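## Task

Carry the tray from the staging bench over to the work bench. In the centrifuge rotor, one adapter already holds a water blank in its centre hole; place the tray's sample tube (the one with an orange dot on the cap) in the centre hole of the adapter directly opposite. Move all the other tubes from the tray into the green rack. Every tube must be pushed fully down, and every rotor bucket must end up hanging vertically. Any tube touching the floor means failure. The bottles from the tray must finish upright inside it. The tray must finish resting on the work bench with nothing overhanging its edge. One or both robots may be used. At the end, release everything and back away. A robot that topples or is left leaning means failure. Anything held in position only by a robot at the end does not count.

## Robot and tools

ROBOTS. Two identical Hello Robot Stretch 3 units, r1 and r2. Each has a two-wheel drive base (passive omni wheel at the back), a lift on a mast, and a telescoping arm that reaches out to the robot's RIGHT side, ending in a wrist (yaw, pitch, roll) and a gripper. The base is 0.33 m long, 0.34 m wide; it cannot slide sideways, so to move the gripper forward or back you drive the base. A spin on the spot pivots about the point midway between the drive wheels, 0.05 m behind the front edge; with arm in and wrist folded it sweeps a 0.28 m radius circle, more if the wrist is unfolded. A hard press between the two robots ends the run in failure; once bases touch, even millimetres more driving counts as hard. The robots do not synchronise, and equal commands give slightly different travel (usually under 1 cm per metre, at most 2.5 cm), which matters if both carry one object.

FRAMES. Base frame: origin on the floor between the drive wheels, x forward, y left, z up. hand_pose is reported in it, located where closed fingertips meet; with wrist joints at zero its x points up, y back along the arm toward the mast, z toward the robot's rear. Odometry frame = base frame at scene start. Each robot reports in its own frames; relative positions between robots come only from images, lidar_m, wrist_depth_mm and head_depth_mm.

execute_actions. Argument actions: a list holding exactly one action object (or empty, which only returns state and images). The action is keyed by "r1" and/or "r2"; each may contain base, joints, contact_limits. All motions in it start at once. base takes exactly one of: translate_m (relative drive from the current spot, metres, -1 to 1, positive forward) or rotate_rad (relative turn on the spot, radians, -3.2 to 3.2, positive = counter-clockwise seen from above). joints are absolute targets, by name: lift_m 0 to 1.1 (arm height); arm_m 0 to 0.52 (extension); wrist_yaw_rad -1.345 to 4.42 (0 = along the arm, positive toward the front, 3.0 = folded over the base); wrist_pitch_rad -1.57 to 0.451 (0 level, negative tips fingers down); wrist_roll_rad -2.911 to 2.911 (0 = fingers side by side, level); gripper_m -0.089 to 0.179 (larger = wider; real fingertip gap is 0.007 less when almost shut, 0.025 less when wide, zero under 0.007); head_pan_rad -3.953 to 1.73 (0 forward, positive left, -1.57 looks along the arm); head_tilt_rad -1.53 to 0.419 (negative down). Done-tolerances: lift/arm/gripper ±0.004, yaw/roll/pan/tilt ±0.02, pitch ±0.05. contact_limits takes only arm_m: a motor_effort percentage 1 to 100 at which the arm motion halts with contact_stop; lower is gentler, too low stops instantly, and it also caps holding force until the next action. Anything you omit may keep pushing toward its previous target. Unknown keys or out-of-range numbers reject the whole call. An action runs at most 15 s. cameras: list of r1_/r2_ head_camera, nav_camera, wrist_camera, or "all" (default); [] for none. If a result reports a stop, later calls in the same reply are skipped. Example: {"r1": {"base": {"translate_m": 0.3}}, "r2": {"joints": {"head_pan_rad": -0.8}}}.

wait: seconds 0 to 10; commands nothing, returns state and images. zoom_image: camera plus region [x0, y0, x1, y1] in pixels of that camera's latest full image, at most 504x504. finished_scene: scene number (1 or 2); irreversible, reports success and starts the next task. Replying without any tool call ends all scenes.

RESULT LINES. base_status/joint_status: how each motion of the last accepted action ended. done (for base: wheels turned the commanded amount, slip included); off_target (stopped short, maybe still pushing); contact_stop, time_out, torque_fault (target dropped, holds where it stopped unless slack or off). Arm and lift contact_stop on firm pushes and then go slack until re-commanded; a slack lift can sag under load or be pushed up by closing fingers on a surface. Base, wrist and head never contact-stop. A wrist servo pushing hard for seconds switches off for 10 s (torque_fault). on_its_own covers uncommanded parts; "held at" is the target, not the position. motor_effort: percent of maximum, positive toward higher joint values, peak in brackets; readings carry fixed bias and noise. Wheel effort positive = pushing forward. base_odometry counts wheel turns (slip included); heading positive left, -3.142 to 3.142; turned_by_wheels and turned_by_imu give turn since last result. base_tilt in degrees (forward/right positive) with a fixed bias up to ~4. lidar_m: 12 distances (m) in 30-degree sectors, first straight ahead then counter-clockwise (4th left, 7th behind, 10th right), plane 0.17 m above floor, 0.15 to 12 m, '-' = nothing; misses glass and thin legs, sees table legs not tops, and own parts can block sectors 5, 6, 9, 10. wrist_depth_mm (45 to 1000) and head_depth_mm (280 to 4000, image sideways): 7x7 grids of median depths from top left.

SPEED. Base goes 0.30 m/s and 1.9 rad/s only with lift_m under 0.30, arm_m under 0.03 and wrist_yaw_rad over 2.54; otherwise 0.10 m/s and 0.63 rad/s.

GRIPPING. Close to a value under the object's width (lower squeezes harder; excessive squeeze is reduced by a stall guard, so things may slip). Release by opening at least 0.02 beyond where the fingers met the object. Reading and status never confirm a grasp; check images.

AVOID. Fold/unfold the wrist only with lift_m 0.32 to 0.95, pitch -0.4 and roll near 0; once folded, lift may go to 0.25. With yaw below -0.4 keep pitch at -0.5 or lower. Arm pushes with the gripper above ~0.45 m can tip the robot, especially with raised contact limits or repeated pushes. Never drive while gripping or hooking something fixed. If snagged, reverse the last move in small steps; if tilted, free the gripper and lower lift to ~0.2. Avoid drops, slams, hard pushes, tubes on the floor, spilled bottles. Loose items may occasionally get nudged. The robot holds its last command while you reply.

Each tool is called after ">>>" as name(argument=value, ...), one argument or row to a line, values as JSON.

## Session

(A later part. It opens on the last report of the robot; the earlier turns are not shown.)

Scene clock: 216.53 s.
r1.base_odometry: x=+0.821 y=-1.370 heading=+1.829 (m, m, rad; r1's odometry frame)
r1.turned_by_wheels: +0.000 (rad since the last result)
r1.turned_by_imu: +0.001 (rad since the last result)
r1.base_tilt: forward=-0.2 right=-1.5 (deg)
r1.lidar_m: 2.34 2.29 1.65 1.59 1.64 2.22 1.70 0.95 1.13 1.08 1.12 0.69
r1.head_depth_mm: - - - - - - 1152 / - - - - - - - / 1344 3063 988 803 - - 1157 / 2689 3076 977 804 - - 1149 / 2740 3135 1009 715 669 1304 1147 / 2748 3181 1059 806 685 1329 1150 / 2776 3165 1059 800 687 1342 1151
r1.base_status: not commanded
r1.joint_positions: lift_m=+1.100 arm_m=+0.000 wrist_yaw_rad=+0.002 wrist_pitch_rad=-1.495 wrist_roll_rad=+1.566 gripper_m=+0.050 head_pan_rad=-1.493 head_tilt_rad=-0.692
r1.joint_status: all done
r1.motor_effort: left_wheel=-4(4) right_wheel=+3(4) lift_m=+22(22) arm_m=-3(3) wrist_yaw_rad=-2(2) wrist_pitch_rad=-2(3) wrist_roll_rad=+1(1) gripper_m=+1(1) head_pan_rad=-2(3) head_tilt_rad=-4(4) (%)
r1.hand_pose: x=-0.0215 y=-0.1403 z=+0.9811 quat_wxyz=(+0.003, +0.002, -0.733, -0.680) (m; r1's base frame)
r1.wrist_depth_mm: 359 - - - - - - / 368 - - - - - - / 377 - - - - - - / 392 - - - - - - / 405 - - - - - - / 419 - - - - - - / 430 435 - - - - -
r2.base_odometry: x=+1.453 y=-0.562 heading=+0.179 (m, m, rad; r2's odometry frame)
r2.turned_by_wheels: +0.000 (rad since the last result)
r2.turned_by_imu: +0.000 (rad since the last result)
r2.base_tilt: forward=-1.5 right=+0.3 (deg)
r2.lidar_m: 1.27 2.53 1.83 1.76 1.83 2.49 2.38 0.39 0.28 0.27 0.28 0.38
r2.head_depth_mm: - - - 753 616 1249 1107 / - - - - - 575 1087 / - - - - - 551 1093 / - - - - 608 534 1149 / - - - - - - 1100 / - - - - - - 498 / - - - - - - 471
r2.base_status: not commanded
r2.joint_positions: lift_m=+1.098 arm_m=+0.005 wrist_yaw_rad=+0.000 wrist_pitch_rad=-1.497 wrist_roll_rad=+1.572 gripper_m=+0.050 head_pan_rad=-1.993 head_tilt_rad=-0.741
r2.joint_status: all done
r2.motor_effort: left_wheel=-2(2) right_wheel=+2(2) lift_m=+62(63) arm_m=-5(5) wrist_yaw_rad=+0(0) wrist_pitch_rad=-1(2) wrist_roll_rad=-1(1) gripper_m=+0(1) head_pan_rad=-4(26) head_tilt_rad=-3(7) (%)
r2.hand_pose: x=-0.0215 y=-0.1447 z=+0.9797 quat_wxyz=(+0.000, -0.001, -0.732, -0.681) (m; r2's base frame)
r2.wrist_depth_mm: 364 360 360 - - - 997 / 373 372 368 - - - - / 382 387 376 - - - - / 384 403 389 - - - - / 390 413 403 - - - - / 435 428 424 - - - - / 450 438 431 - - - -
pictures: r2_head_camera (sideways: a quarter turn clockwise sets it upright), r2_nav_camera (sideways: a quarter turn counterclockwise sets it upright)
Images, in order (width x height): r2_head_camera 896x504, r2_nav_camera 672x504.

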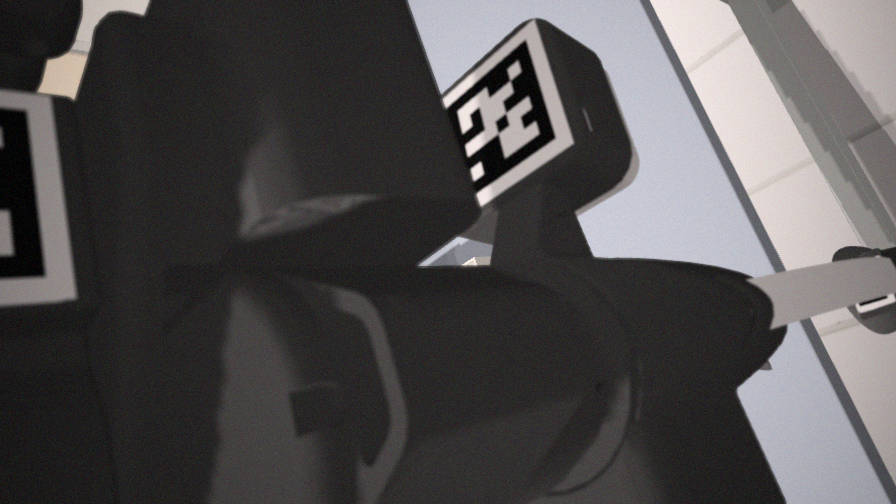

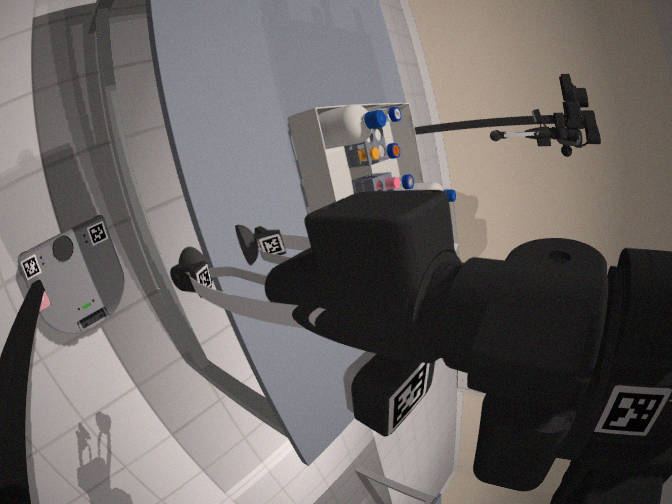

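>>> execute_actions(
  actions=[
    {"r1":{"base":{"translate_m":-0.045},"joints":{"wrist_pitch_rad":-0.57,"wrist_roll_rad":0,"gripper_m":0.07,"head_tilt_rad":-0.6}},"r2":{"joints":{"wrist_pitch_rad":-0.57,"wrist_roll_rad":0,"gripper_m":0.07}}},
  ],
  cameras=[],
)

>>> execute_actions(
  actions=[
    {"r1":{"joints":{"arm_m":0.32,"lift_m":1.06}}},
  ],
  cameras=["r1_wrist_camera","r1_head_camera"],
)

Scene clock: 226.70 s.
r1.base_odometry: x=+0.832 y=-1.414 heading=+1.829 (m, m, rad; r1's odometry frame)
r1.turned_by_wheels: +0.000 (rad since the last result)
r1.turned_by_imu: +0.001 (rad since the last result)
r1.base_tilt: forward=-0.2 right=-1.5 (deg)
r1.lidar_m: 2.39 2.29 1.65 1.59 1.64 2.22 1.70 0.91 1.13 1.08 1.12 0.73
r1.head_depth_mm: - - - - - 1315 1186 / - - - - - 1334 1189 / 2652 2914 987 933 - 1337 1196 / 1281 2960 1570 833 684 1326 1185 / 2754 3064 3098 694 693 1323 1187 / 2753 3087 3104 898 705 1332 1200 / 2811 3102 3099 891 703 1335 1195
r1.base_status: done
r1.joint_positions: lift_m=+1.100 arm_m=+0.000 wrist_yaw_rad=+0.001 wrist_pitch_rad=-0.590 wrist_roll_rad=+0.005 gripper_m=+0.070 head_pan_rad=-1.493 head_tilt_rad=-0.606
r1.joint_status: all done
r1.motor_effort: left_wheel=-3(9) right_wheel=+3(4) lift_m=+22(22) arm_m=-3(3) wrist_yaw_rad=-2(2) wrist_pitch_rad=+11(10) wrist_roll_rad=-2(3) gripper_m=+0(73) head_pan_rad=-3(2) head_tilt_rad=+3(16) (%)
r1.hand_pose: x=-0.0213 y=-0.3448 z=+1.0758 quat_wxyz=(+0.675, +0.206, -0.678, -0.206) (m; r1's base frame)
r1.wrist_depth_mm: - - - - - - - / - 912 939 913 982 998 - / 704 752 673 708 775 800 806 / 628 624 598 617 653 661 667 / 528 527 508 521 572 562 571 / 473 474 470 482 - 494 492 / 427 440 445 - - - 857
r2.base_odometry: x=+1.453 y=-0.562 heading=+0.179 (m, m, rad; r2's odometry frame)
r2.turned_by_wheels: +0.000 (rad since the last result)
r2.turned_by_imu: +0.000 (rad since the last result)
r2.base_tilt: forward=-1.5 right=+0.2 (deg)
r2.lidar_m: 1.27 2.53 1.84 1.77 1.83 2.48 2.39 0.39 0.28 0.27 0.28 0.38
r2.head_depth_mm: - - - 752 634 1252 1105 / - - - 734 635 575 1089 / - - - 735 639 551 1091 / - - - 717 640 539 1141 / - - - - 612 542 1096 / - - - - 611 543 497 / - - - - 602 545 478
r2.base_status: not commanded
r2.joint_positions: lift_m=+1.098 arm_m=+0.005 wrist_yaw_rad=+0.000 wrist_pitch_rad=-0.590 wrist_roll_rad=+0.006 gripper_m=+0.070 head_pan_rad=-1.993 head_tilt_rad=-0.741
r2.joint_status: all done
r2.motor_effort: left_wheel=-2(2) right_wheel=+2(2) lift_m=+62(62) arm_m=-4(4) wrist_yaw_rad=+1(0) wrist_pitch_rad=+9(9) wrist_roll_rad=-3(3) gripper_m=+0(74) head_pan_rad=-3(3) head_tilt_rad=-3(3) (%)
r2.hand_pose: x=-0.0216 y=-0.3497 z=+1.0744 quat_wxyz=(+0.675, +0.205, -0.678, -0.207) (m; r2's base frame)
r2.wrist_depth_mm: - - - - - - - / - - - - - - - / 739 740 733 713 717 779 - / 615 624 588 567 614 664 660 / 536 547 405 548 564 547 538 / 473 479 460 468 466 494 500 / 421 424 432 439 440 443 440
pictures: none
No camera images: the call's "cameras" was empty. Leave "cameras" out to get every camera's image.

Scene clock: 230.27 s.
r1.base_odometry: x=+0.832 y=-1.414 heading=+1.829 (m, m, rad; r1's odometry frame)
r1.turned_by_wheels: +0.000 (rad since the last result)
r1.turned_by_imu: +0.001 (rad since the last result)
r1.base_tilt: forward=-0.4 right=-1.5 (deg)
r1.lidar_m: 2.39 2.29 1.65 1.59 1.64 2.22 1.70 0.91 1.13 1.08 1.12 0.73
r1.head_depth_mm: 2597 2998 3168 907 707 1309 1201 / 2564 - 3110 875 687 1314 1194 / 1091 - 953 818 683 1347 1193 / 1273 3009 1509 832 688 1343 1194 / 2728 3034 3130 692 693 1336 1186 / 2701 3101 3093 907 702 1332 1194 / 2711 3043 3059 889 702 1333 1188
r1.base_status: not commanded
r1.joint_positions: lift_m=+1.060 arm_m=+0.320 wrist_yaw_rad=+0.001 wrist_pitch_rad=-0.589 wrist_roll_rad=+0.004 gripper_m=+0.070 head_pan_rad=-1.493 head_tilt_rad=-0.606
r1.joint_status: all done
r1.motor_effort: left_wheel=-2(2) right_wheel=+3(3) lift_m=+14(18) arm_m=+3(3) wrist_yaw_rad=-1(2) wrist_pitch_rad=+10(10) wrist_roll_rad=-2(2) gripper_m=+0(1) head_pan_rad=-3(2) head_tilt_rad=+2(3) (%)
r1.hand_pose: x=-0.0214 y=-0.6642 z=+1.0365 quat_wxyz=(+0.676, +0.205, -0.677, -0.206) (m; r1's base frame)
r1.wrist_depth_mm: - - - - - - - / - - - - - - - / 672 685 697 699 712 721 735 / 557 567 526 437 591 593 607 / 484 470 504 488 523 513 514 / 426 367 382 373 - 449 449 / 382 339 368 371 387 396 403
r2.base_odometry: x=+1.453 y=-0.562 heading=+0.179 (m, m, rad; r2's odometry frame)
r2.turned_by_wheels: +0.000 (rad since the last result)
r2.turned_by_imu: +0.000 (rad since the last result)
r2.base_tilt: forward=-1.5 right=+0.2 (deg)
r2.lidar_m: 1.27 2.53 1.84 1.76 1.83 2.49 2.39 0.39 0.28 0.27 0.28 0.38
r2.head_depth_mm: - - - 753 633 1250 1102 / - - - 733 636 575 1088 / - - - 735 638 551 1089 / - - - 718 640 539 1134 / - - - - 612 542 1097 / - - - - 612 543 496 / - - - - 604 545 479
r2.base_status: not commanded
r2.joint_positions: lift_m=+1.098 arm_m=+0.005 wrist_yaw_rad=+0.000 wrist_pitch_rad=-0.590 wrist_roll_rad=+0.006 gripper_m=+0.070 head_pan_rad=-1.993 head_tilt_rad=-0.741
r2.joint_status: not commanded
r2.motor_effort: left_wheel=-2(2) right_wheel=+2(2) lift_m=+62(62) arm_m=-4(4) wrist_yaw_rad=+1(0) wrist_pitch_rad=+9(9) wrist_roll_rad=-2(2) gripper_m=+0(0) head_pan_rad=-3(3) head_tilt_rad=-4(3) (%)
r2.hand_pose: x=-0.0216 y=-0.3497 z=+1.0744 quat_wxyz=(+0.675, +0.205, -0.678, -0.207) (m; r2's base frame)
r2.wrist_depth_mm: - - - - - - - / - - - - - - - / 741 738 725 706 717 795 - / 622 626 597 578 607 658 672 / 537 543 405 553 572 544 546 / 476 486 457 465 467 497 499 / 426 428 430 434 436 440 449
pictures: r1_head_camera (sideways: a quarter turn clockwise sets it upright), r1_wrist_camera
Images, in order (width x height): r1_head_camera 896x504, r1_wrist_camera 644x364.

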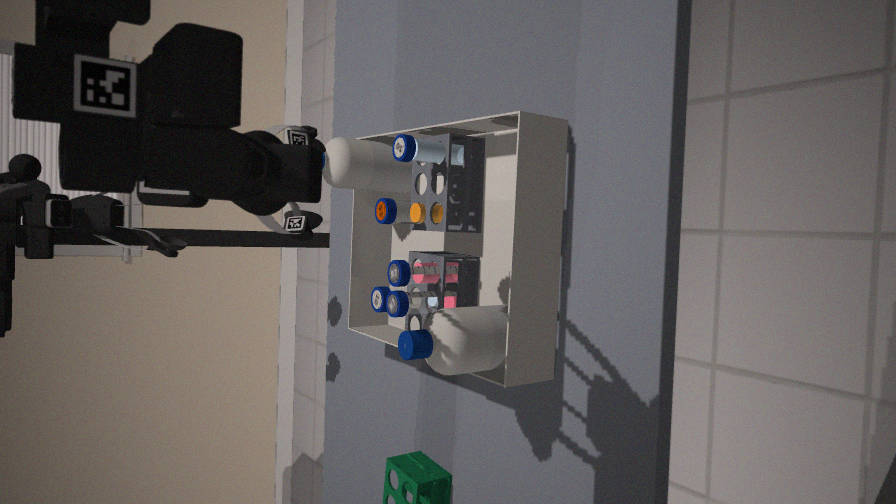

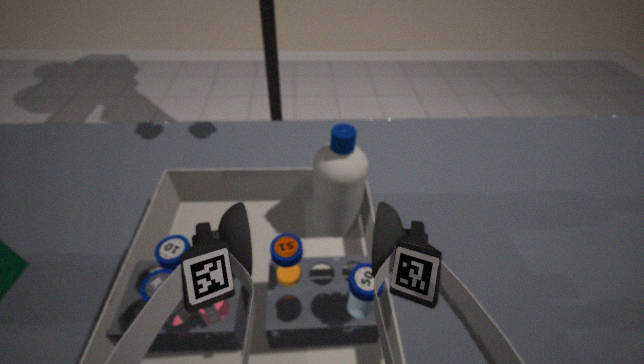

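>>> execute_actions(
  actions=[
    {"r1":{"base":{"translate_m":0.03},"joints":{"arm_m":0.36,"lift_m":1.03}}},
  ],
  cameras=["r1_wrist_camera","r1_head_camera"],
)

Scene clock: 237.27 s.
r1.base_odometry: x=+0.825 y=-1.385 heading=+1.829 (m, m, rad; r1's odometry frame)
r1.turned_by_wheels: +0.000 (rad since the last result)
r1.turned_by_imu: +0.001 (rad since the last result)
r1.base_tilt: forward=-0.3 right=-1.4 (deg)
r1.lidar_m: 2.36 2.28 1.65 1.59 1.64 2.22 1.70 0.93 1.13 1.08 1.12 0.71
r1.head_depth_mm: 2633 3134 3094 909 705 1301 1194 / 2648 - 1200 830 684 1302 1190 / 984 - 982 832 681 1341 1193 / 2685 2994 1513 833 688 1335 1195 / 2733 3080 3116 692 693 1337 1198 / 2756 3055 3132 906 704 1337 1194 / 2782 3049 3122 888 701 1330 1188
r1.base_status: done
r1.joint_positions: lift_m=+1.030 arm_m=+0.360 wrist_yaw_rad=+0.001 wrist_pitch_rad=-0.589 wrist_roll_rad=+0.004 gripper_m=+0.070 head_pan_rad=-1.493 head_tilt_rad=-0.606
r1.joint_status: all done
r1.motor_effort: left_wheel=-3(4) right_wheel=+2(7) lift_m=+14(16) arm_m=+3(4) wrist_yaw_rad=-1(1) wrist_pitch_rad=+10(10) wrist_roll_rad=-2(1) gripper_m=+0(0) head_pan_rad=-3(3) head_tilt_rad=+3(3) (%)
r1.hand_pose: x=-0.0214 y=-0.7043 z=+1.0066 quat_wxyz=(+0.676, +0.205, -0.677, -0.206) (m; r1's base frame)
r1.wrist_depth_mm: - - - - - - - / - - - - - - - / 623 627 637 654 652 673 683 / 522 525 479 467 530 558 566 / 449 439 464 446 483 476 479 / 397 372 382 339 - 416 422 / 353 289 286 315 302 370 372
r2.base_odometry: x=+1.453 y=-0.562 heading=+0.179 (m, m, rad; r2's odometry frame)
r2.turned_by_wheels: +0.000 (rad since the last result)
r2.turned_by_imu: +0.000 (rad since the last result)
r2.base_tilt: forward=-1.5 right=+0.3 (deg)
r2.lidar_m: 1.27 2.53 1.84 1.77 1.83 2.49 2.39 0.39 0.28 0.27 0.28 0.38
r2.head_depth_mm: - - - 753 633 1250 1104 / - - - 736 636 575 1091 / - - - 736 638 551 1088 / - - - 719 641 540 1133 / - - - - 611 541 1098 / - - - - 612 542 497 / - - - - 603 544 479
r2.base_status: not commanded
r2.joint_positions: lift_m=+1.098 arm_m=+0.005 wrist_yaw_rad=+0.000 wrist_pitch_rad=-0.590 wrist_roll_rad=+0.006 gripper_m=+0.070 head_pan_rad=-1.993 head_tilt_rad=-0.741
r2.joint_status: not commanded
r2.motor_effort: left_wheel=-2(2) right_wheel=+2(2) lift_m=+62(62) arm_m=-4(4) wrist_yaw_rad=+1(0) wrist_pitch_rad=+9(9) wrist_roll_rad=-2(2) gripper_m=+0(1) head_pan_rad=-4(3) head_tilt_rad=-3(3) (%)
r2.hand_pose: x=-0.0216 y=-0.3497 z=+1.0744 quat_wxyz=(+0.675, +0.205, -0.678, -0.207) (m; r2's base frame)
r2.wrist_depth_mm: - - - - - - - / - - - - - - - / 734 739 732 717 731 786 - / 621 619 599 564 615 657 658 / 538 550 409 550 565 543 542 / 474 473 456 463 468 492 502 / 427 424 434 434 443 443 446
pictures: r1_head_camera (sideways: a quarter turn clockwise sets it upright), r1_wrist_camera
Images, in order (width x height): r1_head_camera 896x504, r1_wrist_camera 644x364.

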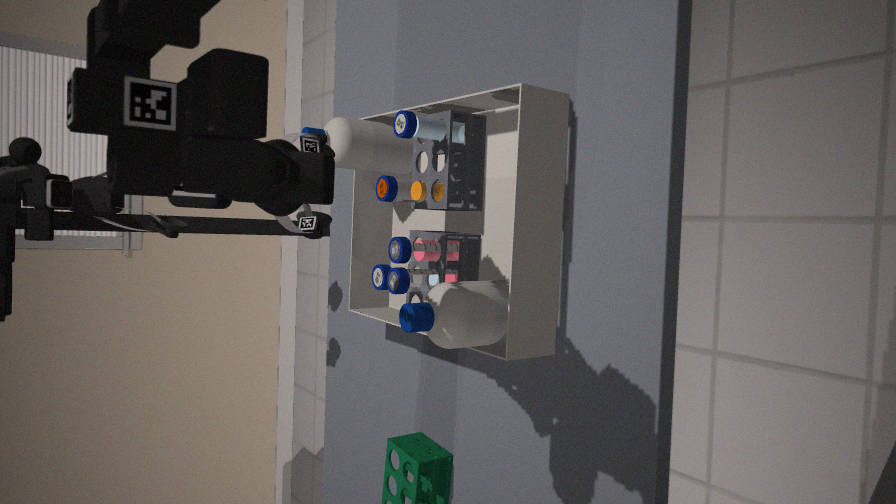

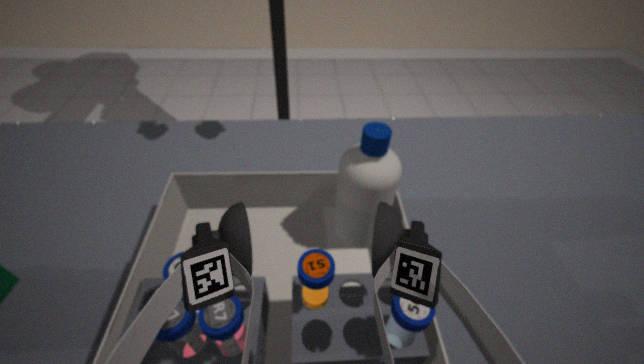

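>>> execute_actions(
  actions=[
    {"r1":{"joints":{"arm_m":0.40,"lift_m":0.975,"gripper_m":0.06}}},
  ],
  cameras=["r1_wrist_camera","r1_head_camera"],
)

Scene clock: 248.10 s.
r1.base_odometry: x=+0.825 y=-1.385 heading=+1.829 (m, m, rad; r1's odometry frame)
r1.turned_by_wheels: +0.000 (rad since the last result)
r1.turned_by_imu: +0.001 (rad since the last result)
r1.base_tilt: forward=-0.3 right=-1.5 (deg)
r1.lidar_m: 2.36 2.29 1.65 1.58 1.64 2.22 1.70 0.93 1.13 1.08 1.12 0.71
r1.head_depth_mm: 2652 2864 1201 908 709 1315 1195 / 2712 2875 1120 831 686 1307 1195 / 987 2904 - 831 686 1347 1191 / 2683 3003 1579 832 687 1337 1190 / 2735 3039 3113 688 696 1342 1188 / 2722 3085 3107 905 702 1336 1197 / 2728 3142 3088 886 700 1339 1190
r1.base_status: not commanded
r1.joint_positions: lift_m=+0.975 arm_m=+0.400 wrist_yaw_rad=+0.001 wrist_pitch_rad=-0.589 wrist_roll_rad=+0.004 gripper_m=+0.060 head_pan_rad=-1.493 head_tilt_rad=-0.606
r1.joint_status: all done
r1.motor_effort: left_wheel=-3(3) right_wheel=+3(3) lift_m=+14(16) arm_m=+3(3) wrist_yaw_rad=+0(1) wrist_pitch_rad=+10(10) wrist_roll_rad=-2(2) gripper_m=+0(46) head_pan_rad=-3(2) head_tilt_rad=+3(3) (%)
r1.hand_pose: x=-0.0214 y=-0.7443 z=+0.9516 quat_wxyz=(+0.676, +0.205, -0.677, -0.206) (m; r1's base frame)
r1.wrist_depth_mm: - - - - - - - / - - - - - - - / 533 541 543 551 525 564 580 / 446 419 406 396 333 473 478 / 381 366 399 381 388 404 409 / 336 220 293 271 288 356 356 / 289 186 241 254 229 315 318
r2.base_odometry: x=+1.453 y=-0.562 heading=+0.179 (m, m, rad; r2's odometry frame)
r2.turned_by_wheels: +0.000 (rad since the last result)
r2.turned_by_imu: +0.000 (rad since the last result)
r2.base_tilt: forward=-1.5 right=+0.3 (deg)
r2.lidar_m: 1.27 2.53 1.84 1.76 1.83 2.48 2.38 0.39 0.28 0.27 0.28 0.38
r2.head_depth_mm: - - - 754 633 1252 1110 / - - - 734 636 575 1094 / - - - 737 638 551 1090 / - - - 719 642 539 1138 / - - - - 612 541 1101 / - - - - 611 543 498 / - - - - 603 546 478
r2.base_status: not commanded
r2.joint_positions: lift_m=+1.098 arm_m=+0.005 wrist_yaw_rad=+0.000 wrist_pitch_rad=-0.590 wrist_roll_rad=+0.006 gripper_m=+0.070 head_pan_rad=-1.993 head_tilt_rad=-0.741
r2.joint_status: not commanded
r2.motor_effort: left_wheel=-2(2) right_wheel=+2(1) lift_m=+62(62) arm_m=-4(4) wrist_yaw_rad=+1(0) wrist_pitch_rad=+9(9) wrist_roll_rad=-3(2) gripper_m=+0(0) head_pan_rad=-3(3) head_tilt_rad=-3(3) (%)
r2.hand_pose: x=-0.0216 y=-0.3497 z=+1.0744 quat_wxyz=(+0.675, +0.205, -0.678, -0.207) (m; r2's base frame)
r2.wrist_depth_mm: - - - - - - - / - - - - - - - / 737 742 716 708 723 787 - / 619 631 594 568 603 658 670 / 531 547 409 550 570 543 546 / 472 480 456 467 461 499 498 / 424 429 428 432 436 444 446
pictures: r1_head_camera (sideways: a quarter turn clockwise sets it upright), r1_wrist_camera
Images, in order (width x height): r1_head_camera 896x504, r1_wrist_camera 644x364.

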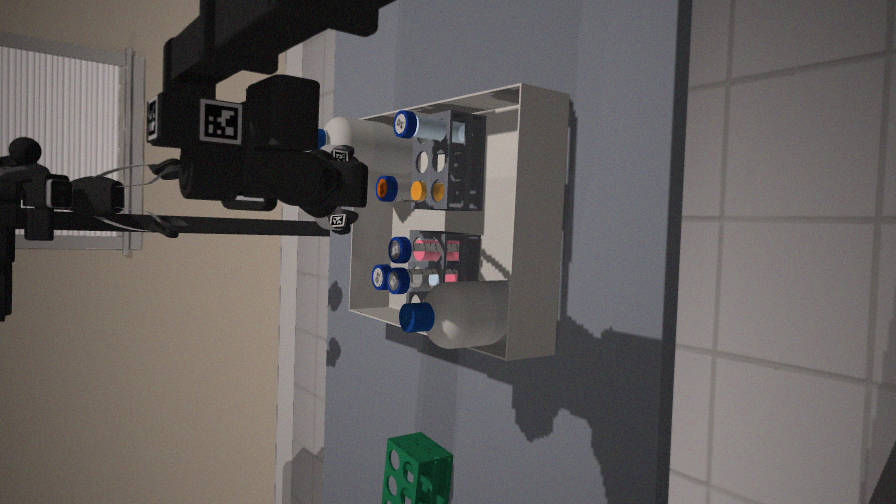

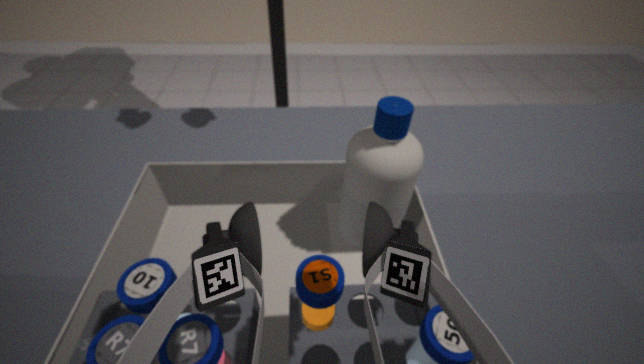

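>>> execute_actions(
  actions=[
    {"r1":{"joints":{"lift_m":0.93}}},
  ],
  cameras=["r1_wrist_camera","r1_head_camera"],
)

Scene clock: 254.00 s.
r1.base_odometry: x=+0.825 y=-1.385 heading=+1.829 (m, m, rad; r1's odometry frame)
r1.turned_by_wheels: +0.000 (rad since the last result)
r1.turned_by_imu: +0.001 (rad since the last result)
r1.base_tilt: forward=-0.2 right=-1.4 (deg)
r1.lidar_m: 2.36 2.29 1.66 1.59 1.64 2.21 1.70 0.93 1.13 1.08 1.12 0.71
r1.head_depth_mm: 2713 2936 - 873 707 1317 1194 / 2673 2916 1080 833 687 1311 1195 / 986 3016 - 833 683 1331 1191 / 2691 2980 1595 832 684 1342 1193 / 2714 3042 3062 689 694 1328 1193 / 2749 3057 3082 902 702 1333 1195 / 2772 3170 3102 886 700 1331 1186
r1.base_status: not commanded
r1.joint_positions: lift_m=+0.930 arm_m=+0.400 wrist_yaw_rad=+0.001 wrist_pitch_rad=-0.589 wrist_roll_rad=+0.004 gripper_m=+0.060 head_pan_rad=-1.493 head_tilt_rad=-0.606
r1.joint_status: all done
r1.motor_effort: left_wheel=-3(3) right_wheel=+3(3) lift_m=+14(13) arm_m=+3(3) wrist_yaw_rad=-1(1) wrist_pitch_rad=+10(9) wrist_roll_rad=-1(2) gripper_m=+0(0) head_pan_rad=-3(2) head_tilt_rad=+3(3) (%)
r1.hand_pose: x=-0.0214 y=-0.7443 z=+0.9066 quat_wxyz=(+0.676, +0.205, -0.677, -0.206) (m; r1's base frame)
r1.wrist_depth_mm: - - - - - - - / - - - - 264 - - / 455 457 467 470 256 487 499 / 381 359 375 373 304 407 415 / 322 274 340 194 286 346 352 / 230 174 280 226 230 298 308 / 147 150 206 215 206 264 272
r2.base_odometry: x=+1.453 y=-0.562 heading=+0.179 (m, m, rad; r2's odometry frame)
r2.turned_by_wheels: +0.000 (rad since the last result)
r2.turned_by_imu: +0.000 (rad since the last result)
r2.base_tilt: forward=-1.5 right=+0.2 (deg)
r2.lidar_m: 1.27 2.53 1.84 1.77 1.83 2.49 2.39 0.39 0.28 0.27 0.28 0.38
r2.head_depth_mm: - - - 753 632 1252 1110 / - - - 735 635 575 1090 / - - - 737 638 551 1095 / - - - 717 640 539 1135 / - - - - 611 541 1099 / - - - - 613 544 497 / - - - - 603 544 479
r2.base_status: not commanded
r2.joint_positions: lift_m=+1.098 arm_m=+0.005 wrist_yaw_rad=+0.000 wrist_pitch_rad=-0.590 wrist_roll_rad=+0.006 gripper_m=+0.070 head_pan_rad=-1.993 head_tilt_rad=-0.741
r2.joint_status: not commanded
r2.motor_effort: left_wheel=-2(3) right_wheel=+2(2) lift_m=+62(63) arm_m=-4(4) wrist_yaw_rad=+1(0) wrist_pitch_rad=+10(9) wrist_roll_rad=-3(2) gripper_m=+0(0) head_pan_rad=-4(4) head_tilt_rad=-3(3) (%)
r2.hand_pose: x=-0.0216 y=-0.3497 z=+1.0744 quat_wxyz=(+0.675, +0.205, -0.678, -0.207) (m; r2's base frame)
r2.wrist_depth_mm: - - - - - - - / - - - - - - - / 729 743 740 698 712 775 - / 614 629 592 566 607 655 653 / 540 541 407 553 564 547 537 / 475 472 457 463 464 500 501 / 424 428 428 434 438 440 443
pictures: r1_head_camera (sideways: a quarter turn clockwise sets it upright), r1_wrist_camera
Images, in order (width x height): r1_head_camera 896x504, r1_wrist_camera 644x364.

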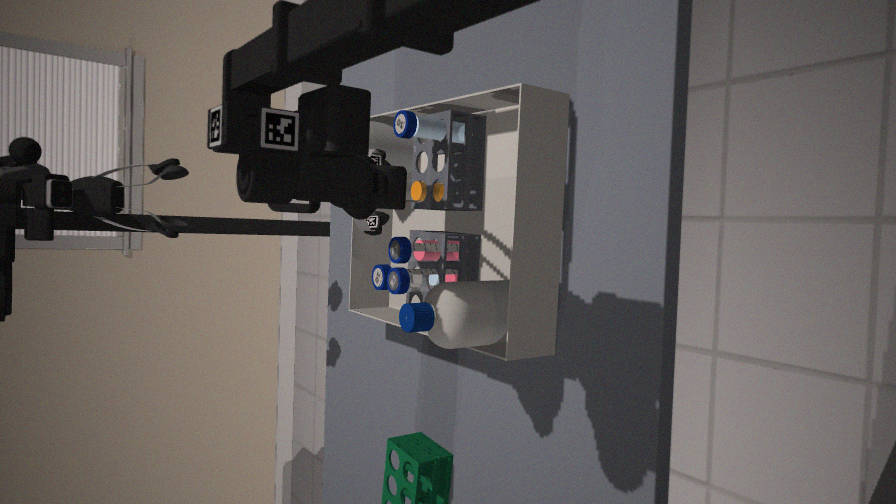

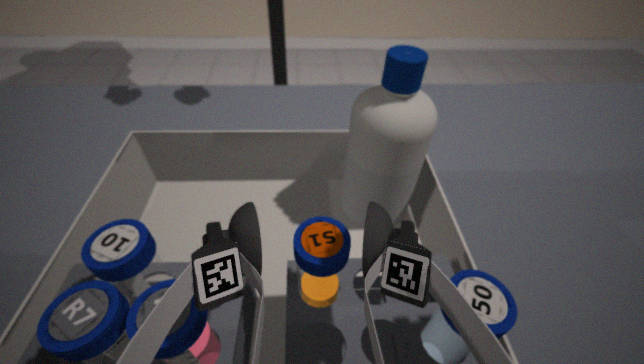

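>>> execute_actions(
  actions=[
    {"r1":{"joints":{"lift_m":0.922,"arm_m":0.395}}},
  ],
  cameras=[],
)

>>> execute_actions(
  actions=[
    {"r1":{"joints":{"gripper_m":0.015}}},
  ],
  cameras=["r1_wrist_camera"],
)

>>> execute_actions(
  actions=[
    {"r1":{"joints":{"lift_m":1.08}}},
  ],
  cameras=["r1_wrist_camera","r1_head_camera"],
)

Scene clock: 261.83 s.
r1.base_odometry: x=+0.825 y=-1.385 heading=+1.829 (m, m, rad; r1's odometry frame)
r1.turned_by_wheels: +0.000 (rad since the last result)
r1.turned_by_imu: +0.001 (rad since the last result)
r1.base_tilt: forward=-0.2 right=-1.3 (deg)
r1.lidar_m: 2.36 2.28 1.65 1.59 1.64 2.22 1.70 0.93 1.13 1.08 1.12 0.70
r1.head_depth_mm: 2674 2974 - 838 705 1318 1197 / 2712 2933 - 830 683 1308 1194 / 989 3003 - 820 683 1348 1195 / 2696 3047 1583 836 686 1336 1190 / 2701 3061 3088 690 692 1341 1191 / 2734 3050 3110 901 702 1341 1193 / 2764 3067 3136 885 700 1343 1188
r1.base_status: not commanded
r1.joint_positions: lift_m=+0.922 arm_m=+0.395 wrist_yaw_rad=+0.001 wrist_pitch_rad=-0.589 wrist_roll_rad=+0.004 gripper_m=+0.060 head_pan_rad=-1.493 head_tilt_rad=-0.606
r1.joint_status: all done
r1.motor_effort: left_wheel=-3(3) right_wheel=+2(2) lift_m=+14(16) arm_m=-3(4) wrist_yaw_rad=-1(1) wrist_pitch_rad=+10(10) wrist_roll_rad=-3(2) gripper_m=+0(0) head_pan_rad=-3(2) head_tilt_rad=+3(2) (%)
r1.hand_pose: x=-0.0214 y=-0.7400 z=+0.8986 quat_wxyz=(+0.676, +0.205, -0.677, -0.206) (m; r1's base frame)
r1.wrist_depth_mm: - - - - - - - / - - - - 256 - 610 / 437 428 363 357 261 477 482 / 369 342 372 367 308 394 402 / 303 185 330 185 286 338 342 / 207 157 272 222 214 168 298 / 186 162 198 231 197 252 264
r2.base_odometry: x=+1.453 y=-0.562 heading=+0.179 (m, m, rad; r2's odometry frame)
r2.turned_by_wheels: +0.000 (rad since the last result)
r2.turned_by_imu: +0.000 (rad since the last result)
r2.base_tilt: forward=-1.5 right=+0.3 (deg)
r2.lidar_m: 1.27 2.53 1.83 1.77 1.82 2.48 2.39 0.38 0.28 0.27 0.28 0.38
r2.head_depth_mm: - - - 753 632 1250 1106 / - - - 735 637 575 1087 / - - - 737 637 551 1088 / - - - 717 640 539 1140 / - - - - 611 541 1103 / - - - - 613 544 497 / - - - - 603 545 478
r2.base_status: not commanded
r2.joint_positions: lift_m=+1.098 arm_m=+0.005 wrist_yaw_rad=+0.000 wrist_pitch_rad=-0.590 wrist_roll_rad=+0.006 gripper_m=+0.070 head_pan_rad=-1.993 head_tilt_rad=-0.741
r2.joint_status: not commanded
r2.motor_effort: left_wheel=-2(2) right_wheel=+2(2) lift_m=+63(62) arm_m=-4(4) wrist_yaw_rad=-2(0) wrist_pitch_rad=+9(10) wrist_roll_rad=-3(3) gripper_m=+0(0) head_pan_rad=-3(3) head_tilt_rad=-3(4) (%)
r2.hand_pose: x=-0.0216 y=-0.3497 z=+1.0744 quat_wxyz=(+0.675, +0.205, -0.678, -0.207) (m; r2's base frame)
r2.wrist_depth_mm: - - - - - - - / - - - - - - - / 736 745 724 692 727 796 - / 619 629 596 569 610 646 662 / 537 542 406 556 568 551 540 / 468 482 463 470 464 501 498 / 426 428 430 430 443 436 444
pictures: none
No camera images: the call's "cameras" was empty. Leave "cameras" out to get every camera's image.

Scene clock: 262.77 s.
r1.base_odometry: x=+0.825 y=-1.385 heading=+1.829 (m, m, rad; r1's odometry frame)
r1.turned_by_wheels: +0.000 (rad since the last result)
r1.turned_by_imu: +0.000 (rad since the last result)
r1.base_tilt: forward=-0.3 right=-1.3 (deg)
r1.lidar_m: 2.37 2.29 1.65 1.58 1.64 2.21 1.70 0.93 1.13 1.08 1.12 0.70
r1.head_depth_mm: 2683 3037 - 836 706 1312 1199 / 2685 2958 - 829 686 1308 1190 / 992 3035 - 820 684 1348 1192 / 2661 3003 1561 832 685 1338 1193 / 2748 3046 3121 689 695 1335 1193 / 2762 3095 3068 906 702 1333 1184 / 2744 3090 3079 887 701 1336 1187
r1.base_status: not commanded
r1.joint_positions: lift_m=+0.922 arm_m=+0.395 wrist_yaw_rad=-0.003 wrist_pitch_rad=-0.588 wrist_roll_rad=+0.004 gripper_m=+0.015 head_pan_rad=-1.493 head_tilt_rad=-0.606
r1.joint_status: all done
r1.motor_effort: left_wheel=-4(4) right_wheel=+5(5) lift_m=+14(14) arm_m=-3(3) wrist_yaw_rad=+3(3) wrist_pitch_rad=+10(9) wrist_roll_rad=-2(2) gripper_m=-4(79) head_pan_rad=-2(2) head_tilt_rad=+2(3) (%)
r1.hand_pose: x=-0.0221 y=-0.7402 z=+0.8988 quat_wxyz=(+0.675, +0.204, -0.678, -0.207) (m; r1's base frame)
r1.wrist_depth_mm: - - - - - - - / - - - - 257 - 615 / 442 428 359 355 262 479 486 / 373 343 372 369 309 397 403 / 302 185 328 183 312 337 344 / 208 154 232 218 213 168 300 / 145 152 233 235 209 205 265
r2.base_odometry: x=+1.453 y=-0.562 heading=+0.179 (m, m, rad; r2's odometry frame)
r2.turned_by_wheels: +0.000 (rad since the last result)
r2.turned_by_imu: +0.000 (rad since the last result)
r2.base_tilt: forward=-1.5 right=+0.3 (deg)
r2.lidar_m: 1.27 2.54 1.84 1.77 1.83 2.49 2.39 0.39 0.28 0.27 0.28 0.38
r2.head_depth_mm: - - - 753 635 1252 1105 / - - - 734 636 577 1090 / - - - 736 638 550 1090 / - - - 718 642 539 1134 / - - - - 611 542 1099 / - - - - 611 542 497 / - - - - 602 545 479
r2.base_status: not commanded
r2.joint_positions: lift_m=+1.098 arm_m=+0.005 wrist_yaw_rad=+0.000 wrist_pitch_rad=-0.590 wrist_roll_rad=+0.006 gripper_m=+0.070 head_pan_rad=-1.993 head_tilt_rad=-0.741
r2.joint_status: not commanded
r2.motor_effort: left_wheel=-2(2) right_wheel=+2(2) lift_m=+62(62) arm_m=-4(4) wrist_yaw_rad=-1(0) wrist_pitch_rad=+9(9) wrist_roll_rad=-3(3) gripper_m=+1(0) head_pan_rad=-3(3) head_tilt_rad=-2(4) (%)
r2.hand_pose: x=-0.0216 y=-0.3497 z=+1.0744 quat_wxyz=(+0.675, +0.205, -0.678, -0.207) (m; r2's base frame)
r2.wrist_depth_mm: - - - - - - - / - - - - - - - / 743 738 729 696 712 799 - / 613 634 593 567 612 660 665 / 540 544 407 549 570 553 545 / 473 483 465 468 468 501 500 / 424 429 429 434 442 442 447
pictures: r1_wrist_camera
Images, in order (width x height): r1_wrist_camera 644x364.

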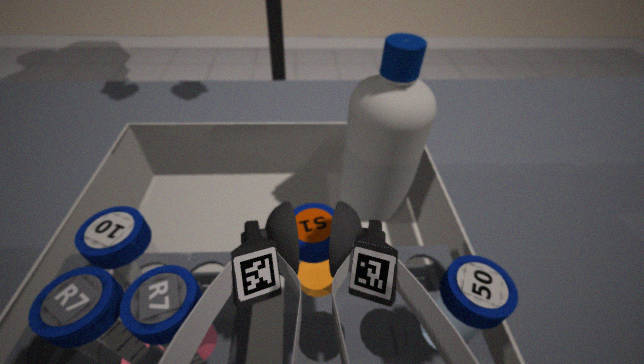

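Scene clock: 265.03 s.
r1.base_odometry: x=+0.825 y=-1.385 heading=+1.829 (m, m, rad; r1's odometry frame)
r1.turned_by_wheels: +0.000 (rad since the last result)
r1.turned_by_imu: +0.001 (rad since the last result)
r1.base_tilt: forward=-0.1 right=-1.4 (deg)
r1.lidar_m: 2.36 2.30 1.65 1.59 1.64 2.22 1.70 0.94 1.13 1.08 1.12 0.71
r1.head_depth_mm: 2783 3022 3147 910 707 1310 1194 / - 3114 3116 834 686 1314 1181 / 978 - 1003 835 684 1337 1196 / 2645 3012 1568 832 687 1339 1191 / 2682 3071 3144 689 693 1337 1194 / 2767 3064 3098 905 703 1338 1190 / 2761 3100 3094 888 701 1337 1182
r1.base_status: not commanded
r1.joint_positions: lift_m=+1.080 arm_m=+0.395 wrist_yaw_rad=-0.002 wrist_pitch_rad=-0.589 wrist_roll_rad=+0.004 gripper_m=+0.015 head_pan_rad=-1.493 head_tilt_rad=-0.606
r1.joint_status: all done
r1.motor_effort: left_wheel=-3(4) right_wheel=+4(5) lift_m=+22(24) arm_m=-3(3) wrist_yaw_rad=+3(3) wrist_pitch_rad=+10(11) wrist_roll_rad=-2(2) gripper_m=-3(4) head_pan_rad=-3(3) head_tilt_rad=+3(3) (%)
r1.hand_pose: x=-0.0220 y=-0.7400 z=+1.0560 quat_wxyz=(+0.675, +0.204, -0.678, -0.207) (m; r1's base frame)
r1.wrist_depth_mm: - - - - - - - / - - - - - - - / - - - - - - - / 586 593 603 615 624 622 635 / 508 518 488 184 526 536 542 / 448 440 448 230 465 469 475 / 399 393 388 378 358 417 420
r2.base_odometry: x=+1.453 y=-0.562 heading=+0.179 (m, m, rad; r2's odometry frame)
r2.turned_by_wheels: +0.000 (rad since the last result)
r2.turned_by_imu: +0.000 (rad since the last result)
r2.base_tilt: forward=-1.5 right=+0.2 (deg)
r2.lidar_m: 1.27 2.53 1.84 1.76 1.83 2.48 2.39 0.39 0.28 0.27 0.28 0.38
r2.head_depth_mm: - - - 752 634 1249 1108 / - - - 735 635 575 1093 / - - - 734 637 551 1087 / - - - 718 641 540 1136 / - - - - 611 542 1101 / - - - - 612 542 497 / - - - - 603 545 479
r2.base_status: not commanded
r2.joint_positions: lift_m=+1.098 arm_m=+0.005 wrist_yaw_rad=+0.000 wrist_pitch_rad=-0.590 wrist_roll_rad=+0.006 gripper_m=+0.070 head_pan_rad=-1.993 head_tilt_rad=-0.741
r2.joint_status: not commanded
r2.motor_effort: left_wheel=-2(2) right_wheel=+2(2) lift_m=+62(62) arm_m=-4(4) wrist_yaw_rad=+1(0) wrist_pitch_rad=+9(9) wrist_roll_rad=-3(2) gripper_m=+0(0) head_pan_rad=-3(3) head_tilt_rad=-3(3) (%)
r2.hand_pose: x=-0.0216 y=-0.3497 z=+1.0744 quat_wxyz=(+0.675, +0.205, -0.678, -0.207) (m; r2's base frame)
r2.wrist_depth_mm: - - - - - - - / - - - - - - - / 727 747 733 710 737 789 - / 626 627 585 593 616 645 673 / 537 548 411 551 562 545 537 / 473 474 459 464 467 499 502 / 421 429 435 434 436 442 446
pictures: r1_head_camera (sideways: a quarter turn clockwise sets it upright), r1_wrist_camera
Images, in order (width x height): r1_head_camera 896x504, r1_wrist_camera 644x364.

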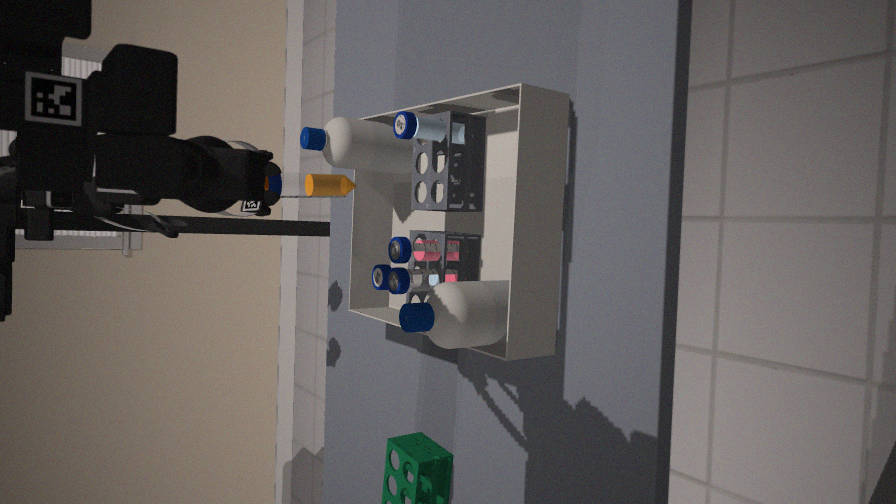

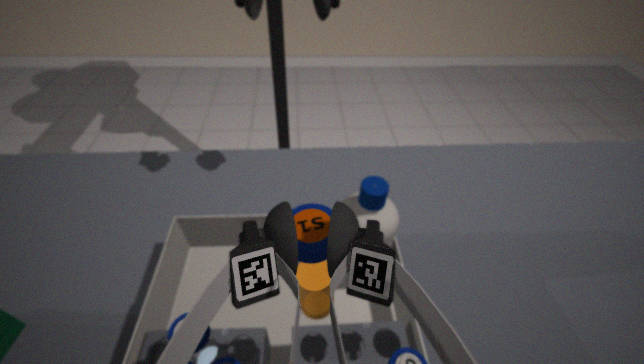

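>>> execute_actions(
  actions=[
    {"r1":{"joints":{"lift_m":1.1,"arm_m":0.0,"head_pan_rad":-2.4,"head_tilt_rad":-0.5}}},
  ],
  cameras=["r1_nav_camera","r1_head_camera"],
)

Scene clock: 275.17 s.
r1.base_odometry: x=+0.825 y=-1.385 heading=+1.829 (m, m, rad; r1's odometry frame)
r1.turned_by_wheels: +0.000 (rad since the last result)
r1.turned_by_imu: +0.002 (rad since the last result)
r1.base_tilt: forward=-0.2 right=-1.4 (deg)
r1.lidar_m: 2.36 2.29 1.66 1.59 1.64 2.21 1.70 0.93 1.13 1.08 1.12 0.71
r1.head_depth_mm: - - - 1352 1713 1515 1255 / - - 1322 1305 1353 1497 1247 / - - 1427 1067 1461 1416 1257 / - - 1593 1114 869 1503 1250 / - - 3737 - 727 1477 1255 / - - 3749 - - 683 1247 / - - - - - 603 1222
r1.base_status: not commanded
r1.joint_positions: lift_m=+1.100 arm_m=+0.000 wrist_yaw_rad=-0.001 wrist_pitch_rad=-0.589 wrist_roll_rad=+0.003 gripper_m=+0.015 head_pan_rad=-2.393 head_tilt_rad=-0.507
r1.joint_status: all done
r1.motor_effort: left_wheel=-3(3) right_wheel=+3(3) lift_m=+22(22) arm_m=-3(3) wrist_yaw_rad=+1(2) wrist_pitch_rad=+9(10) wrist_roll_rad=-1(2) gripper_m=-3(3) head_pan_rad=-2(30) head_tilt_rad=+2(14) (%)
r1.hand_pose: x=-0.0217 y=-0.3450 z=+1.0760 quat_wxyz=(+0.676, +0.205, -0.677, -0.206) (m; r1's base frame)
r1.wrist_depth_mm: - - - - - - - / - 927 948 917 991 - - / 719 751 703 723 781 812 812 / 625 626 478 622 653 660 668 / 535 542 499 184 555 565 580 / 470 474 476 231 491 489 497 / 428 435 445 - - - 883
r2.base_odometry: x=+1.453 y=-0.562 heading=+0.179 (m, m, rad; r2's odometry frame)
r2.turned_by_wheels: +0.000 (rad since the last result)
r2.turned_by_imu: +0.000 (rad since the last result)
r2.base_tilt: forward=-1.5 right=+0.3 (deg)
r2.lidar_m: 1.27 2.53 1.84 1.77 1.83 2.48 2.39 0.38 0.28 0.27 0.28 0.38
r2.head_depth_mm: - - - 754 634 1251 1105 / - - - 735 636 575 1090 / - - - 735 639 551 1092 / - - - 720 640 540 1140 / - - - - 611 541 1097 / - - - - 613 543 497 / - - - - 604 545 480
r2.base_status: not commanded
r2.joint_positions: lift_m=+1.098 arm_m=+0.005 wrist_yaw_rad=+0.000 wrist_pitch_rad=-0.590 wrist_roll_rad=+0.006 gripper_m=+0.070 head_pan_rad=-1.993 head_tilt_rad=-0.741
r2.joint_status: not commanded
r2.motor_effort: left_wheel=-2(3) right_wheel=+2(2) lift_m=+62(62) arm_m=-4(4) wrist_yaw_rad=+1(0) wrist_pitch_rad=+9(9) wrist_roll_rad=-2(2) gripper_m=+0(0) head_pan_rad=-4(3) head_tilt_rad=-3(4) (%)
r2.hand_pose: x=-0.0216 y=-0.3497 z=+1.0744 quat_wxyz=(+0.675, +0.205, -0.678, -0.207) (m; r2's base frame)
r2.wrist_depth_mm: - - - - - - - / - - - - - - - / 735 749 728 720 710 779 - / 614 617 586 584 612 646 673 / 540 541 408 542 571 548 544 / 470 476 464 465 466 496 499 / 423 430 428 436 439 441 441
pictures: r1_head_camera (sideways: a quarter turn clockwise sets it upright), r1_nav_camera (sideways: a quarter turn counterclockwise sets it upright)
Images, in order (width x height): r1_head_camera 896x504, r1_nav_camera 672x504.

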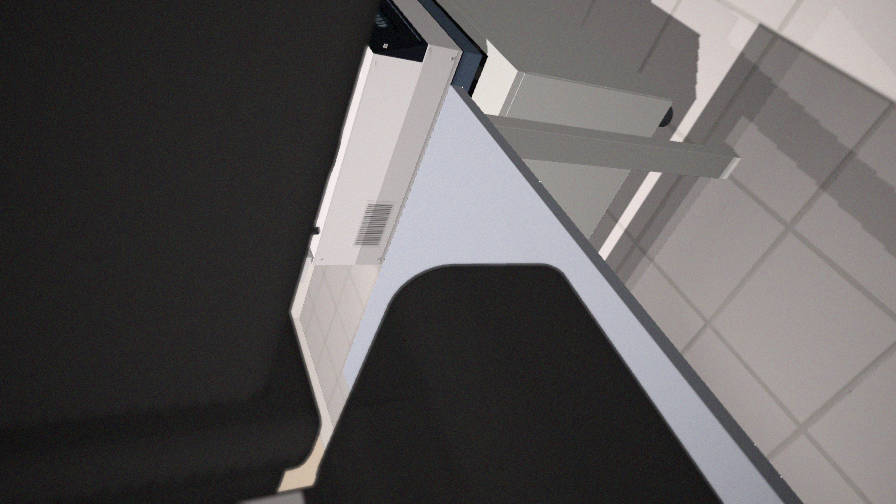

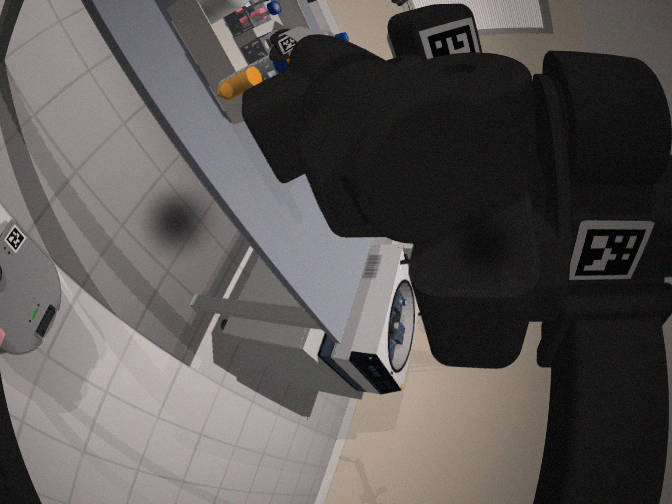

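>>> execute_actions(
  actions=[
    {"r1":{"base":{"translate_m":-0.85},"joints":{"head_pan_rad":-1.9,"head_tilt_rad":-0.8}}},
  ],
  cameras=["r1_nav_camera","r1_head_camera","r1_wrist_camera"],
)

Scene clock: 289.07 s.
r1.base_odometry: x=+1.041 y=-2.207 heading=+1.828 (m, m, rad; r1's odometry frame)
r1.turned_by_wheels: +0.000 (rad since the last result)
r1.turned_by_imu: +0.002 (rad since the last result)
r1.base_tilt: forward=-0.2 right=-1.4 (deg)
r1.lidar_m: 3.19 2.27 1.64 1.57 1.63 2.15 2.06 0.61 0.46 0.45 1.13 1.47
r1.head_depth_mm: - - - 830 1043 1282 1125 / - - - 785 938 1256 1120 / - - - 818 878 1208 1124 / - - - 963 897 1217 1122 / - - - - 1424 1252 1125 / - - - - 793 1242 1115 / - - - 679 648 1277 1116
r1.base_status: done
r1.joint_positions: lift_m=+1.100 arm_m=+0.000 wrist_yaw_rad=-0.001 wrist_pitch_rad=-0.589 wrist_roll_rad=+0.003 gripper_m=+0.015 head_pan_rad=-1.907 head_tilt_rad=-0.790
r1.joint_status: all done
r1.motor_effort: left_wheel=-2(8) right_wheel=+3(3) lift_m=+22(22) arm_m=-3(3) wrist_yaw_rad=+1(1) wrist_pitch_rad=+10(9) wrist_roll_rad=-1(1) gripper_m=-2(3) head_pan_rad=+2(25) head_tilt_rad=-6(30) (%)
r1.hand_pose: x=-0.0217 y=-0.3450 z=+1.0760 quat_wxyz=(+0.676, +0.205, -0.677, -0.206) (m; r1's base frame)
r1.wrist_depth_mm: - - - - 791 783 812 / 899 919 947 - 859 865 - / 745 747 763 - 802 806 776 / 617 627 629 965 725 674 709 / 535 540 546 184 704 509 511 / 471 472 474 231 619 514 535 / 435 - - - 644 638 649
r2.base_odometry: x=+1.453 y=-0.562 heading=+0.179 (m, m, rad; r2's odometry frame)
r2.turned_by_wheels: +0.000 (rad since the last result)
r2.turned_by_imu: +0.000 (rad since the last result)
r2.base_tilt: forward=-1.5 right=+0.2 (deg)
r2.lidar_m: 1.27 2.53 1.84 1.76 1.83 2.49 2.40 0.39 0.28 0.27 0.28 0.38
r2.head_depth_mm: - - - 753 635 1245 1102 / - - - 734 637 575 1090 / - - - 736 639 552 1091 / - - - 716 641 539 1137 / - - - - 611 541 1097 / - - - - 612 545 498 / - - - - 602 544 479
r2.base_status: not commanded
r2.joint_positions: lift_m=+1.098 arm_m=+0.005 wrist_yaw_rad=+0.000 wrist_pitch_rad=-0.590 wrist_roll_rad=+0.006 gripper_m=+0.070 head_pan_rad=-1.993 head_tilt_rad=-0.741
r2.joint_status: not commanded
r2.motor_effort: left_wheel=-3(3) right_wheel=+2(2) lift_m=+62(63) arm_m=-4(4) wrist_yaw_rad=+1(1) wrist_pitch_rad=+9(9) wrist_roll_rad=-3(2) gripper_m=+0(0) head_pan_rad=-3(3) head_tilt_rad=-2(3) (%)
r2.hand_pose: x=-0.0216 y=-0.3497 z=+1.0744 quat_wxyz=(+0.675, +0.205, -0.678, -0.207) (m; r2's base frame)
r2.wrist_depth_mm: - - - - - - - / - - - - - - - / 733 735 721 733 731 800 - / 620 622 592 585 608 658 664 / 539 546 409 547 572 556 548 / 479 479 461 464 464 499 500 / 431 424 429 435 443 438 441
pictures: r1_head_camera (sideways: a quarter turn clockwise sets it upright), r1_nav_camera (sideways: a quarter turn counterclockwise sets it upright), r1_wrist_camera
Images, in order (width x height): r1_head_camera 896x504, r1_nav_camera 672x504, r1_wrist_camera 644x364.

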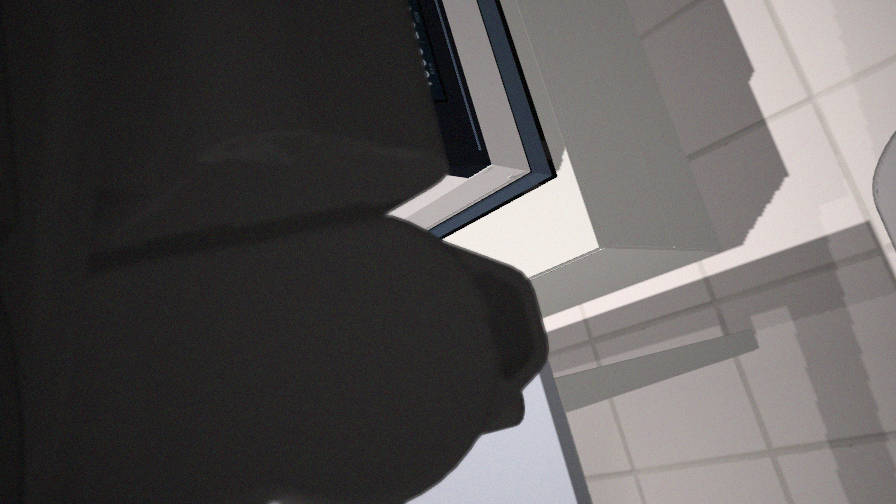

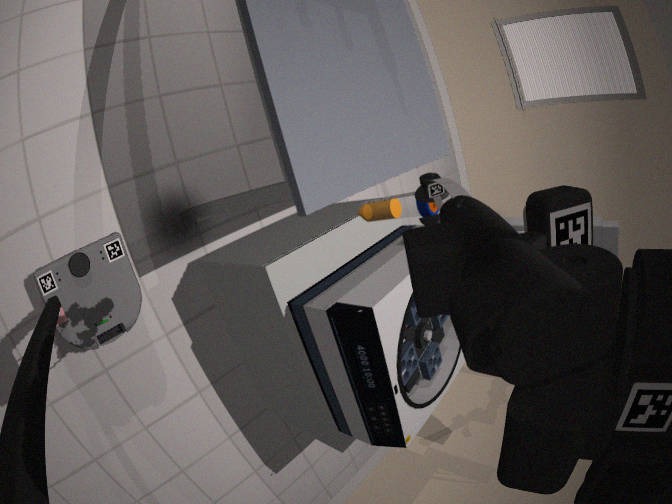

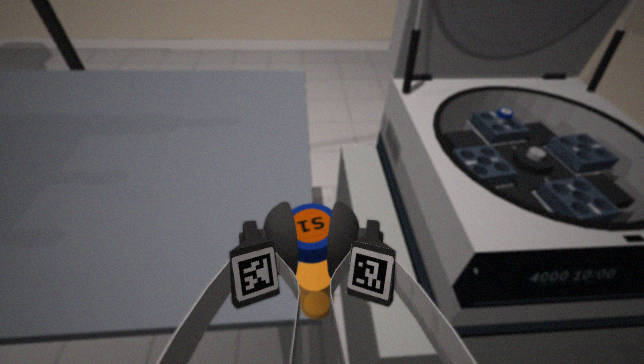

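>>> execute_actions(
  actions=[
    {"r1":{"base":{"translate_m":-0.46},"joints":{"head_pan_rad":-1.5}}},
  ],
  cameras=["r1_nav_camera","r1_wrist_camera"],
)

Scene clock: 302.67 s.
r1.base_odometry: x=+1.159 y=-2.652 heading=+1.828 (m, m, rad; r1's odometry frame)
r1.turned_by_wheels: +0.000 (rad since the last result)
r1.turned_by_imu: +0.001 (rad since the last result)
r1.base_tilt: forward=-0.2 right=-1.5 (deg)
r1.lidar_m: 1.91 2.26 1.63 1.57 1.61 1.67 1.60 0.62 0.45 0.43 0.44 0.64
r1.head_depth_mm: - - - - 802 995 1128 / - - - - 800 1009 1125 / - 1015 - - 779 1016 1122 / 874 995 913 684 782 1021 1123 / 900 992 847 688 788 1038 1124 / 2856 2969 2211 965 847 1050 1117 / 2866 2658 1416 1720 1452 1219 1126
r1.base_status: done
r1.joint_positions: lift_m=+1.100 arm_m=+0.000 wrist_yaw_rad=-0.001 wrist_pitch_rad=-0.589 wrist_roll_rad=+0.003 gripper_m=+0.015 head_pan_rad=-1.507 head_tilt_rad=-0.790
r1.joint_status: all done
r1.motor_effort: left_wheel=-2(9) right_wheel=+3(4) lift_m=+22(22) arm_m=-3(3) wrist_yaw_rad=+0(1) wrist_pitch_rad=+10(10) wrist_roll_rad=-1(2) gripper_m=-2(2) head_pan_rad=+3(22) head_tilt_rad=-6(5) (%)
r1.hand_pose: x=-0.0217 y=-0.3450 z=+1.0760 quat_wxyz=(+0.676, +0.205, -0.677, -0.206) (m; r1's base frame)
r1.wrist_depth_mm: - - 773 771 791 - - / 898 - 831 827 858 - - / 738 - 756 778 756 - - / 626 - 627 673 652 - - / 584 - 489 184 502 539 - / - - 478 231 517 564 - / 611 - 584 613 626 674 -
r2.base_odometry: x=+1.453 y=-0.562 heading=+0.179 (m, m, rad; r2's odometry frame)
r2.turned_by_wheels: +0.000 (rad since the last result)
r2.turned_by_imu: +0.000 (rad since the last result)
r2.base_tilt: forward=-1.5 right=+0.2 (deg)
r2.lidar_m: 1.27 2.53 1.84 1.77 1.82 2.48 2.39 0.39 0.28 0.27 0.28 0.38
r2.head_depth_mm: - - - 753 633 1246 1108 / - - - 735 636 575 1087 / - - - 737 638 551 1091 / - - - 719 642 539 1136 / - - - - 612 540 1094 / - - - - 612 544 498 / - - - - 603 544 479
r2.base_status: not commanded
r2.joint_positions: lift_m=+1.098 arm_m=+0.005 wrist_yaw_rad=+0.000 wrist_pitch_rad=-0.590 wrist_roll_rad=+0.006 gripper_m=+0.070 head_pan_rad=-1.993 head_tilt_rad=-0.741
r2.joint_status: not commanded
r2.motor_effort: left_wheel=-2(2) right_wheel=+2(2) lift_m=+63(63) arm_m=-4(4) wrist_yaw_rad=+0(0) wrist_pitch_rad=+9(9) wrist_roll_rad=-2(2) gripper_m=+1(0) head_pan_rad=-3(3) head_tilt_rad=-3(4) (%)
r2.hand_pose: x=-0.0216 y=-0.3497 z=+1.0744 quat_wxyz=(+0.675, +0.205, -0.678, -0.207) (m; r2's base frame)
r2.wrist_depth_mm: - - - - - - - / - - - - - - - / 742 732 724 705 722 796 - / 627 627 592 593 613 659 664 / 539 545 406 551 569 545 540 / 478 478 452 463 461 499 499 / 421 433 430 432 438 444 445
pictures: r1_nav_camera (sideways: a quarter turn counterclockwise sets it upright), r1_wrist_camera
Images, in order (width x height): r1_nav_camera 672x504, r1_wrist_camera 644x364.

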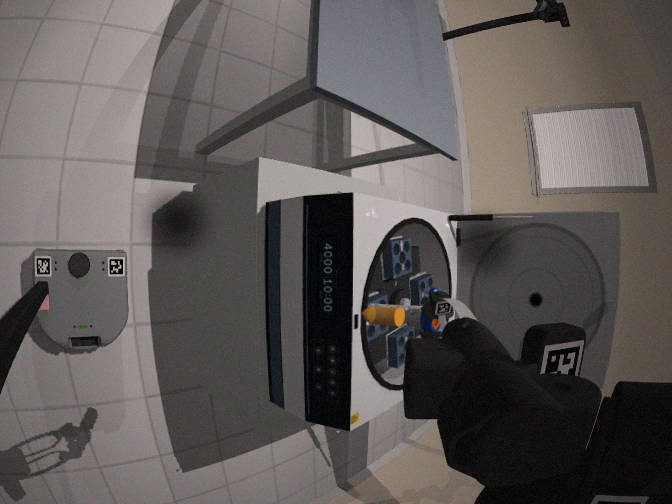

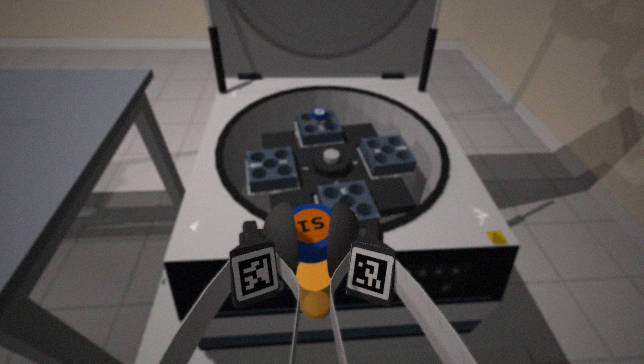

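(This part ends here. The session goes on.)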